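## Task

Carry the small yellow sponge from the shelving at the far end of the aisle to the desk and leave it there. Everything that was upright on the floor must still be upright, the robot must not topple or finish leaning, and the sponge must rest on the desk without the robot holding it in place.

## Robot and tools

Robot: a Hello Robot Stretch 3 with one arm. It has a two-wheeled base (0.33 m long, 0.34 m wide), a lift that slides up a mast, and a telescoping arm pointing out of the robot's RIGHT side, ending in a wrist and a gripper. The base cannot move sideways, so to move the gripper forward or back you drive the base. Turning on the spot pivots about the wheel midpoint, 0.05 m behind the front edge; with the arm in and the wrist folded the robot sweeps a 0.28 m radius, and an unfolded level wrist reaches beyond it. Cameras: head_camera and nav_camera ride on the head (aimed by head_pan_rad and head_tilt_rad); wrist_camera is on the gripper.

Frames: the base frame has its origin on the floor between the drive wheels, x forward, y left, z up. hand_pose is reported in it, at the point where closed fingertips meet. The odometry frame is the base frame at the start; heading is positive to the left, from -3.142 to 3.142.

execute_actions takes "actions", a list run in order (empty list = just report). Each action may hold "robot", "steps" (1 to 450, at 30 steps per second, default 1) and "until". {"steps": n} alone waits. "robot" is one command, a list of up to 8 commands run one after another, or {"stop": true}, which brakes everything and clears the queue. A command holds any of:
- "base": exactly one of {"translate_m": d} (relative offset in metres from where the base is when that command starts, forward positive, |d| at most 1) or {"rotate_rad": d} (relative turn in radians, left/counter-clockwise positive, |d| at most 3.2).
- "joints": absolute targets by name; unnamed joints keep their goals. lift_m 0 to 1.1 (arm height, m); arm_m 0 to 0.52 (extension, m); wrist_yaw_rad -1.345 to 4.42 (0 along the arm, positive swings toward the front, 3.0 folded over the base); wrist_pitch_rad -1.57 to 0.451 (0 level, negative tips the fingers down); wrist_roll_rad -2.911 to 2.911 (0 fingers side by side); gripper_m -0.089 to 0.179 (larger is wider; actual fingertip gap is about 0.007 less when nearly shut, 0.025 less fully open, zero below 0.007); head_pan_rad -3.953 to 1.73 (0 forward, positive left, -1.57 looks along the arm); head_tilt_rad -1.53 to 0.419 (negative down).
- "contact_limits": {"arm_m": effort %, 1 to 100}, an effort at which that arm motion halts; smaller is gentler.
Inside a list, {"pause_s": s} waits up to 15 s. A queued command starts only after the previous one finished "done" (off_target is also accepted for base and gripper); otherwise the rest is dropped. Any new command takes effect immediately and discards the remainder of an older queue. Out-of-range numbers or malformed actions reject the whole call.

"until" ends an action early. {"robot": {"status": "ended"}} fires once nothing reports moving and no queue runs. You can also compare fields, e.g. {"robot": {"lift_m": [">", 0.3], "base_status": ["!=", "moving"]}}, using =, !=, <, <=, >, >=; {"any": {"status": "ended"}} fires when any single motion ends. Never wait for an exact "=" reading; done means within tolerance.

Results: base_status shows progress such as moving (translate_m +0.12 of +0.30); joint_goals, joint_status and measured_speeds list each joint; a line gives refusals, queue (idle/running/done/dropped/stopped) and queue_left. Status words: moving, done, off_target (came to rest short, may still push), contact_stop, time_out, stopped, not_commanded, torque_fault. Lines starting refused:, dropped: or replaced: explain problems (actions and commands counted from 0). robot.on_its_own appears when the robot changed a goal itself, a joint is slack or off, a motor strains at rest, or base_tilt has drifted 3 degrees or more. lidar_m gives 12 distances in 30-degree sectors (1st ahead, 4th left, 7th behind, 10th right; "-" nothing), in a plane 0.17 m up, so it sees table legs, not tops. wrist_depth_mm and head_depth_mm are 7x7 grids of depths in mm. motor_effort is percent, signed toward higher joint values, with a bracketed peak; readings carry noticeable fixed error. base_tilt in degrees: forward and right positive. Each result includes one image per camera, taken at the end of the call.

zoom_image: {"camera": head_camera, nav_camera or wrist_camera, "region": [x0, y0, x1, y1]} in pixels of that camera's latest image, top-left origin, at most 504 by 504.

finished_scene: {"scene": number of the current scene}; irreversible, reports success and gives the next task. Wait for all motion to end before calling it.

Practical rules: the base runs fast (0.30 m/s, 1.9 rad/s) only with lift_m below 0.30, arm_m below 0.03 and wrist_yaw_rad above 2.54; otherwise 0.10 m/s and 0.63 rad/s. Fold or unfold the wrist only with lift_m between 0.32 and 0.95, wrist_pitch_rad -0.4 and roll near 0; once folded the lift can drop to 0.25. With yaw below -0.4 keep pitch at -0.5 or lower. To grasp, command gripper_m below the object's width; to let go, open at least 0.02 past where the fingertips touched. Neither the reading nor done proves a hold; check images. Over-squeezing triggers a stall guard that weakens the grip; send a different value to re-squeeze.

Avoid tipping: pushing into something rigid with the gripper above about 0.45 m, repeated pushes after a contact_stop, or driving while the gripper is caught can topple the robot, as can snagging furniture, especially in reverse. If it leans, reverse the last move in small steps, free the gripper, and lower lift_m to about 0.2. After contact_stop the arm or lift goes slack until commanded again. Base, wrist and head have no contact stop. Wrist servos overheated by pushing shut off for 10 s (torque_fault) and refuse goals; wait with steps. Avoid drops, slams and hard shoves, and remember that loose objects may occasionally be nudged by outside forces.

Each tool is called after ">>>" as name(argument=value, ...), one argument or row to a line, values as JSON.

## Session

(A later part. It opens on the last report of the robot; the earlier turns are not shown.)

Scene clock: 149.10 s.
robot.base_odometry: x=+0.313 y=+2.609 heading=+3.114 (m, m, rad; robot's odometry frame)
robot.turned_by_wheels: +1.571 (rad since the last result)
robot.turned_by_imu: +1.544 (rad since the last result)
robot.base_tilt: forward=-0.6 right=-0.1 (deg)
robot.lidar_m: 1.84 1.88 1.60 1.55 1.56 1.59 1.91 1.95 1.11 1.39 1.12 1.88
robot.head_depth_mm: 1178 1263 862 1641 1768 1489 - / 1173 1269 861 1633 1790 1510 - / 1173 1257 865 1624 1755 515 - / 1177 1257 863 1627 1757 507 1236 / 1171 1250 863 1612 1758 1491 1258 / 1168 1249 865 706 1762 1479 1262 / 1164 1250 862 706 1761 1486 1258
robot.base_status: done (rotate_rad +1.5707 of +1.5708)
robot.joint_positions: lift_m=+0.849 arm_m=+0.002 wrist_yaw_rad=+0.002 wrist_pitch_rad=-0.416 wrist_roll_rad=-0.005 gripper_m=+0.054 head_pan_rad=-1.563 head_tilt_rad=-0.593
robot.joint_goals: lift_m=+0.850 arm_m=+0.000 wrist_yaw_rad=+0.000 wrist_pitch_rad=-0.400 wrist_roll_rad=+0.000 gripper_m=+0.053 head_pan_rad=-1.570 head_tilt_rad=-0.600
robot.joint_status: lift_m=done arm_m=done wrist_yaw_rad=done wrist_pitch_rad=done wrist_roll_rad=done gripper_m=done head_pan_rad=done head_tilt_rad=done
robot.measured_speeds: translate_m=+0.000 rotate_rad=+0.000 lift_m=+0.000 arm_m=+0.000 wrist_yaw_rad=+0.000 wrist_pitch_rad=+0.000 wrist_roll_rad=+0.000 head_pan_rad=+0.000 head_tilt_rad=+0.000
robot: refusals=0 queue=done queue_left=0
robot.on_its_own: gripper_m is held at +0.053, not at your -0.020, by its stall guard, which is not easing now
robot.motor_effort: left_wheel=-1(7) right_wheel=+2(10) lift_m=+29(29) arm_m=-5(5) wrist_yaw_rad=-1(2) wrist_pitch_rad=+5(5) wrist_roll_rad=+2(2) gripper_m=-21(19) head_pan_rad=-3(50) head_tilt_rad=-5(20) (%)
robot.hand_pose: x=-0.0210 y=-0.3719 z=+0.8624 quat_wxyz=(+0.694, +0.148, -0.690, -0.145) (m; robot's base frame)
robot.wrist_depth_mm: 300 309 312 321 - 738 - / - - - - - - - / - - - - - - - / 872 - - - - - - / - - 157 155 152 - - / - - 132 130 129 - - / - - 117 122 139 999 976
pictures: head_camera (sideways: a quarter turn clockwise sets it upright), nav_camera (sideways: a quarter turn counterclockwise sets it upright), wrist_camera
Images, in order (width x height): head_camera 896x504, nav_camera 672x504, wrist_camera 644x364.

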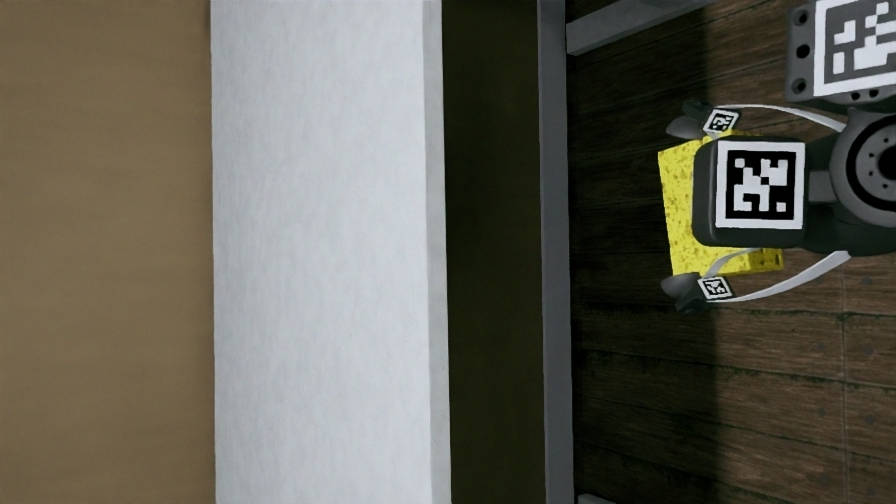

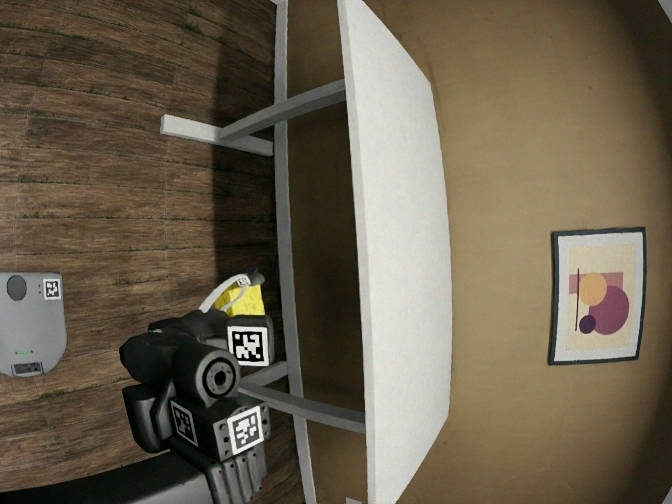

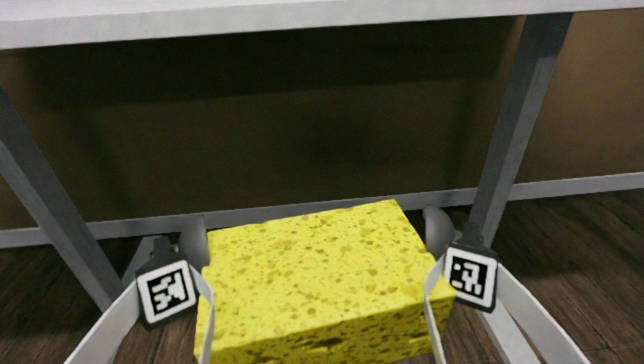

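>>> execute_actions(
  actions=[
    {"robot":{"joints":{"lift_m":1.1}},"steps":450,"until":{"robot":{"status":"ended"}}},
  ],
)

Scene clock: 152.23 s.
robot.base_odometry: x=+0.313 y=+2.609 heading=+3.114 (m, m, rad; robot's odometry frame)
robot.turned_by_wheels: +0.000 (rad since the last result)
robot.turned_by_imu: -0.001 (rad since the last result)
robot.base_tilt: forward=-0.6 right=-0.1 (deg)
robot.lidar_m: 1.84 1.88 1.60 1.54 1.56 1.60 1.91 1.96 1.11 1.39 1.12 1.88
robot.head_depth_mm: - - - - - - 1260 / - - - - - - 1254 / - - - - - 1440 1260 / 1171 1247 819 358 1748 1493 1260 / 1169 1246 870 1648 1752 1489 1261 / 1163 1256 865 706 1759 1475 1253 / 1162 1246 864 706 1770 1490 1255
robot.base_status: done (rotate_rad +1.5707 of +1.5708)
robot.joint_positions: lift_m=+1.099 arm_m=+0.002 wrist_yaw_rad=+0.002 wrist_pitch_rad=-0.416 wrist_roll_rad=-0.005 gripper_m=+0.054 head_pan_rad=-1.563 head_tilt_rad=-0.593
robot.joint_goals: lift_m=+1.100 arm_m=+0.000 wrist_yaw_rad=+0.000 wrist_pitch_rad=-0.400 wrist_roll_rad=+0.000 gripper_m=+0.053 head_pan_rad=-1.570 head_tilt_rad=-0.600
robot.joint_status: lift_m=done arm_m=done wrist_yaw_rad=done wrist_pitch_rad=done wrist_roll_rad=done gripper_m=done head_pan_rad=done head_tilt_rad=done
robot.measured_speeds: translate_m=+0.000 rotate_rad=+0.000 lift_m=+0.000 arm_m=+0.000 wrist_yaw_rad=+0.000 wrist_pitch_rad=+0.000 wrist_roll_rad=+0.000 head_pan_rad=+0.000 head_tilt_rad=+0.000
robot: refusals=0 queue=done queue_left=0
robot.on_its_own: gripper_m is held at +0.053, not at your -0.020, by its stall guard, which is not easing now
robot.motor_effort: left_wheel=-2(2) right_wheel=+2(2) lift_m=+29(32) arm_m=-5(5) wrist_yaw_rad=-1(1) wrist_pitch_rad=+5(5) wrist_roll_rad=+2(2) gripper_m=-21(20) head_pan_rad=-3(4) head_tilt_rad=-6(5) (%)
robot.hand_pose: x=-0.0211 y=-0.3719 z=+1.1117 quat_wxyz=(+0.694, +0.147, -0.690, -0.145) (m; robot's base frame)
robot.wrist_depth_mm: 966 - - - - - - / - - 992 953 913 870 - / 700 690 681 652 628 602 597 / 528 520 505 494 486 503 505 / 461 444 156 155 153 - - / - - 131 130 128 - - / - - 117 121 138 - -
pictures: head_camera (sideways: a quarter turn clockwise sets it upright), nav_camera (sideways: a quarter turn counterclockwise sets it upright), wrist_camera
Images, in order (width x height): head_camera 896x504, nav_camera 672x504, wrist_camera 644x364.

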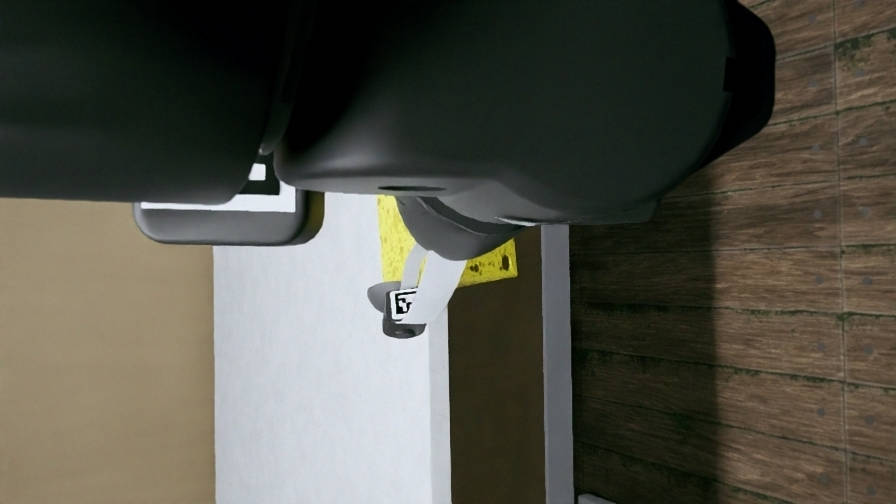

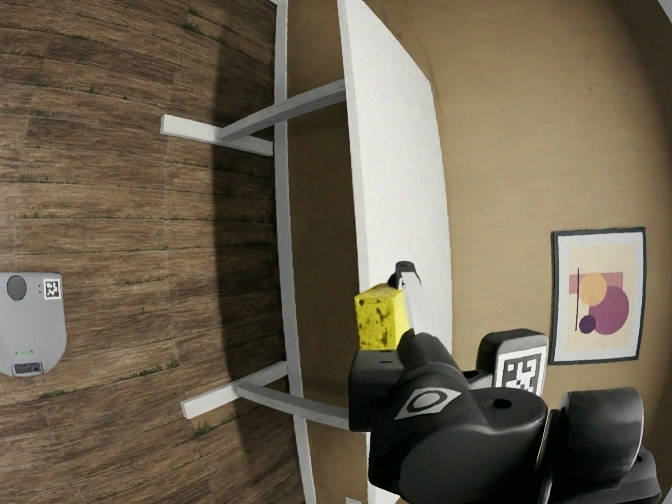

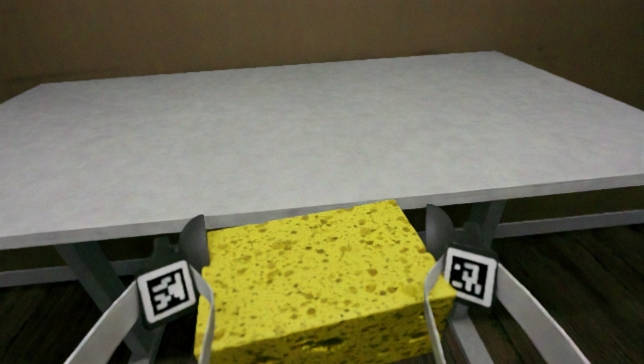

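Above the desk top. Extend and lower until contact.

>>> execute_actions(
  actions=[
    {"robot":[{"joints":{"arm_m":0.3}},{"joints":{"lift_m":0.85}}],"steps":450,"until":{"robot":{"status":"ended"}}},
  ],
)

Scene clock: 157.27 s.
robot.base_odometry: x=+0.313 y=+2.609 heading=+3.114 (m, m, rad; robot's odometry frame)
robot.turned_by_wheels: +0.000 (rad since the last result)
robot.turned_by_imu: -0.001 (rad since the last result)
robot.base_tilt: forward=-0.6 right=-0.1 (deg)
robot.lidar_m: 1.84 1.88 1.60 1.55 1.56 1.59 1.91 1.95 1.11 1.39 1.12 1.87
robot.head_depth_mm: 1177 1272 - 1669 1769 1480 1265 / 1186 1275 - 1665 1777 1487 1265 / 1174 1256 - 1685 1768 1491 1254 / 1171 1251 915 1655 1774 1489 1257 / 1163 1259 862 1616 1766 1491 1254 / 1165 1245 861 706 1763 1484 1261 / 1163 1243 864 704 1767 1490 1265
robot.base_status: done (rotate_rad +1.5707 of +1.5708)
robot.joint_positions: lift_m=+0.956 arm_m=+0.300 wrist_yaw_rad=+0.001 wrist_pitch_rad=-0.343 wrist_roll_rad=-0.006 gripper_m=+0.054 head_pan_rad=-1.563 head_tilt_rad=-0.593
robot.joint_goals: lift_m=+0.957 arm_m=+0.300 wrist_yaw_rad=+0.000 wrist_pitch_rad=-0.400 wrist_roll_rad=+0.000 gripper_m=+0.053 head_pan_rad=-1.570 head_tilt_rad=-0.600
robot.joint_status: lift_m=contact_stop arm_m=done wrist_yaw_rad=done wrist_pitch_rad=done wrist_roll_rad=done gripper_m=done head_pan_rad=done head_tilt_rad=done
robot.measured_speeds: translate_m=+0.000 rotate_rad=+0.000 lift_m=-0.006 arm_m=+0.000 wrist_yaw_rad=+0.000 wrist_pitch_rad=+0.168 wrist_roll_rad=+0.000 head_pan_rad=+0.000 head_tilt_rad=+0.000
robot: refusals=0 queue=dropped queue_left=0
robot.on_its_own: gripper_m is held at +0.053, not at your -0.020, by its stall guard, which is not easing now; lift_m is slack since a contact_stop, until your next command for it (your +0.850 is given up)
robot.motor_effort: left_wheel=-1(1) right_wheel=+2(2) lift_m=+23(30) arm_m=+5(5) wrist_yaw_rad=-1(1) wrist_pitch_rad=-23(27) wrist_roll_rad=+3(2) gripper_m=-19(20) head_pan_rad=-4(3) head_tilt_rad=-5(4) (%)
robot.hand_pose: x=-0.0213 y=-0.6778 z=+0.9862 quat_wxyz=(+0.699, +0.122, -0.694, -0.120) (m; robot's base frame)
robot.wrist_depth_mm: 722 726 747 759 784 809 813 / 739 751 709 664 616 600 563 / 458 446 417 403 392 371 363 / 315 302 297 290 283 275 267 / 238 237 157 155 152 216 210 / 194 198 129 127 125 183 176 / 163 156 114 120 134 151 149
pictures: head_camera (sideways: a quarter turn clockwise sets it upright), nav_camera (sideways: a quarter turn counterclockwise sets it upright), wrist_camera
Images, in order (width x height): head_camera 896x504, nav_camera 672x504, wrist_camera 644x364.

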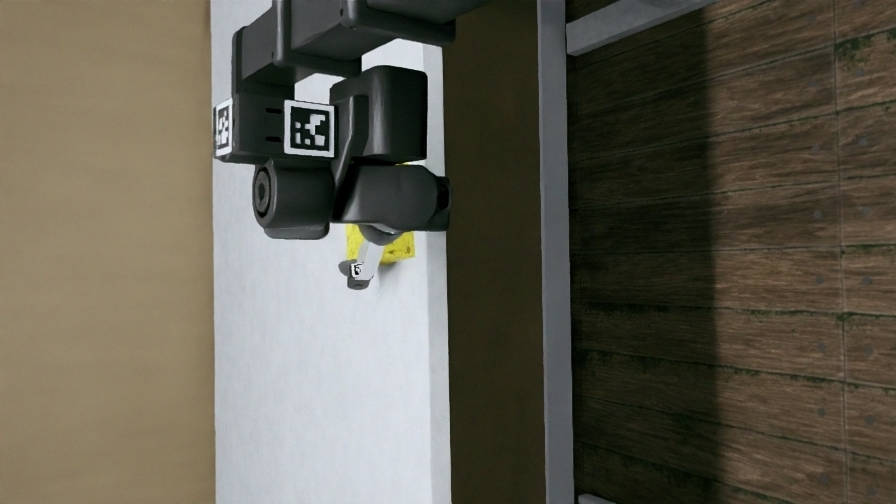

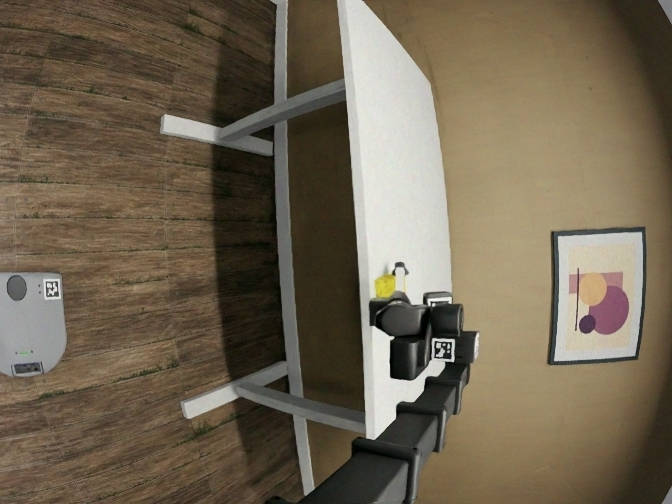

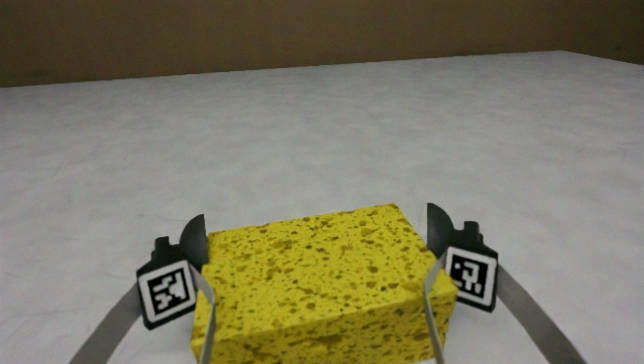

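>>> execute_actions(
  actions=[
    {"robot":[{"joints":{"gripper_m":0.16}},{"joints":{"lift_m":1.05}},{"joints":{"arm_m":0.0}}],"steps":450,"until":{"robot":{"status":"ended"}}},
  ],
)

Scene clock: 163.77 s.
robot.base_odometry: x=+0.313 y=+2.609 heading=+3.114 (m, m, rad; robot's odometry frame)
robot.turned_by_wheels: +0.000 (rad since the last result)
robot.turned_by_imu: -0.001 (rad since the last result)
robot.base_tilt: forward=-0.6 right=+0.0 (deg)
robot.lidar_m: 1.84 1.88 1.60 1.55 1.56 1.60 1.91 1.96 1.11 1.39 1.12 1.88
robot.head_depth_mm: 1181 1268 - - - - - / 1177 1263 - - - - - / 1172 1259 - - - - 1205 / 1171 1251 912 1655 1701 1472 1263 / 1162 1251 862 708 1757 1494 1262 / 1163 1247 863 706 1777 1492 1263 / 1166 1244 864 706 1762 1478 1261
robot.base_status: done (rotate_rad +1.5707 of +1.5708)
robot.joint_positions: lift_m=+1.049 arm_m=+0.002 wrist_yaw_rad=-0.001 wrist_pitch_rad=-0.414 wrist_roll_rad=-0.006 gripper_m=+0.160 head_pan_rad=-1.563 head_tilt_rad=-0.593
robot.joint_goals: lift_m=+1.050 arm_m=+0.000 wrist_yaw_rad=+0.000 wrist_pitch_rad=-0.400 wrist_roll_rad=+0.000 gripper_m=+0.160 head_pan_rad=-1.570 head_tilt_rad=-0.600
robot.joint_status: lift_m=done arm_m=done wrist_yaw_rad=done wrist_pitch_rad=done wrist_roll_rad=done gripper_m=done head_pan_rad=done head_tilt_rad=done
robot.measured_speeds: translate_m=+0.000 rotate_rad=+0.000 lift_m=+0.000 arm_m=+0.000 wrist_yaw_rad=+0.000 wrist_pitch_rad=+0.000 wrist_roll_rad=+0.000 head_pan_rad=+0.000 head_tilt_rad=+0.000
robot: refusals=0 queue=done queue_left=0
robot.motor_effort: left_wheel=+0(1) right_wheel=+1(5) lift_m=+29(28) arm_m=-5(5) wrist_yaw_rad=+1(3) wrist_pitch_rad=+5(19) wrist_roll_rad=+2(4) gripper_m=+1(84) head_pan_rad=-3(3) head_tilt_rad=-5(4) (%)
robot.hand_pose: x=-0.0217 y=-0.3722 z=+1.0629 quat_wxyz=(+0.694, +0.146, -0.690, -0.146) (m; robot's base frame)
robot.wrist_depth_mm: 986 - - - - - - / 911 885 814 749 751 736 720 / 582 573 561 458 519 504 487 / 442 428 432 450 441 - - / 965 - - - - - - / - - - - - - - / - - - - - - -
pictures: head_camera (sideways: a quarter turn clockwise sets it upright), nav_camera (sideways: a quarter turn counterclockwise sets it upright), wrist_camera
Images, in order (width x height): head_camera 896x504, nav_camera 672x504, wrist_camera 644x364.

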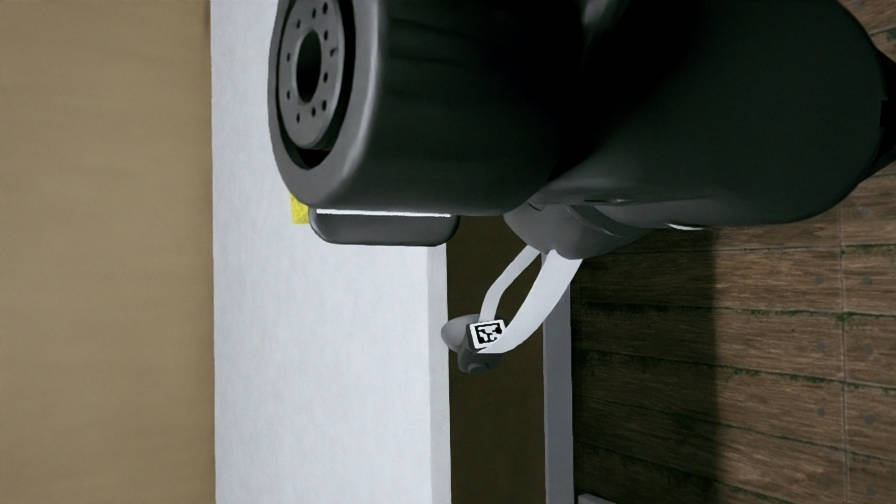

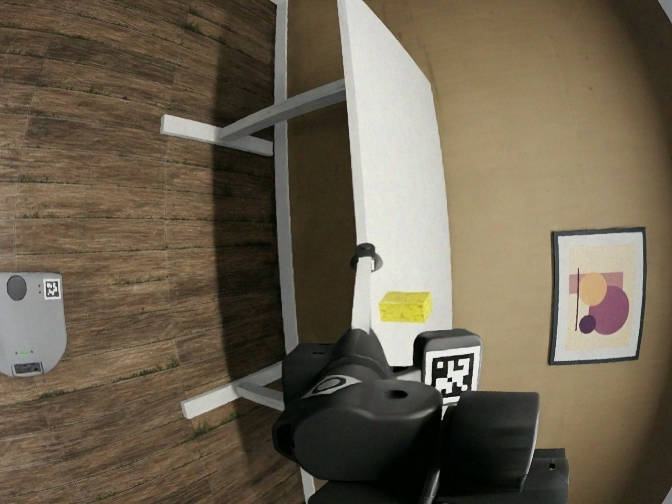

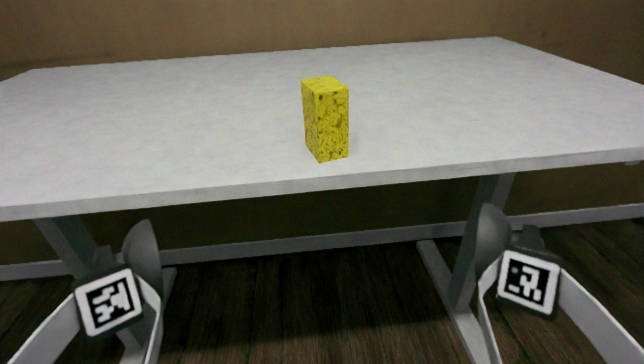

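>>> finished_scene(
  scene=2,
)

The scene is finished: the task was done.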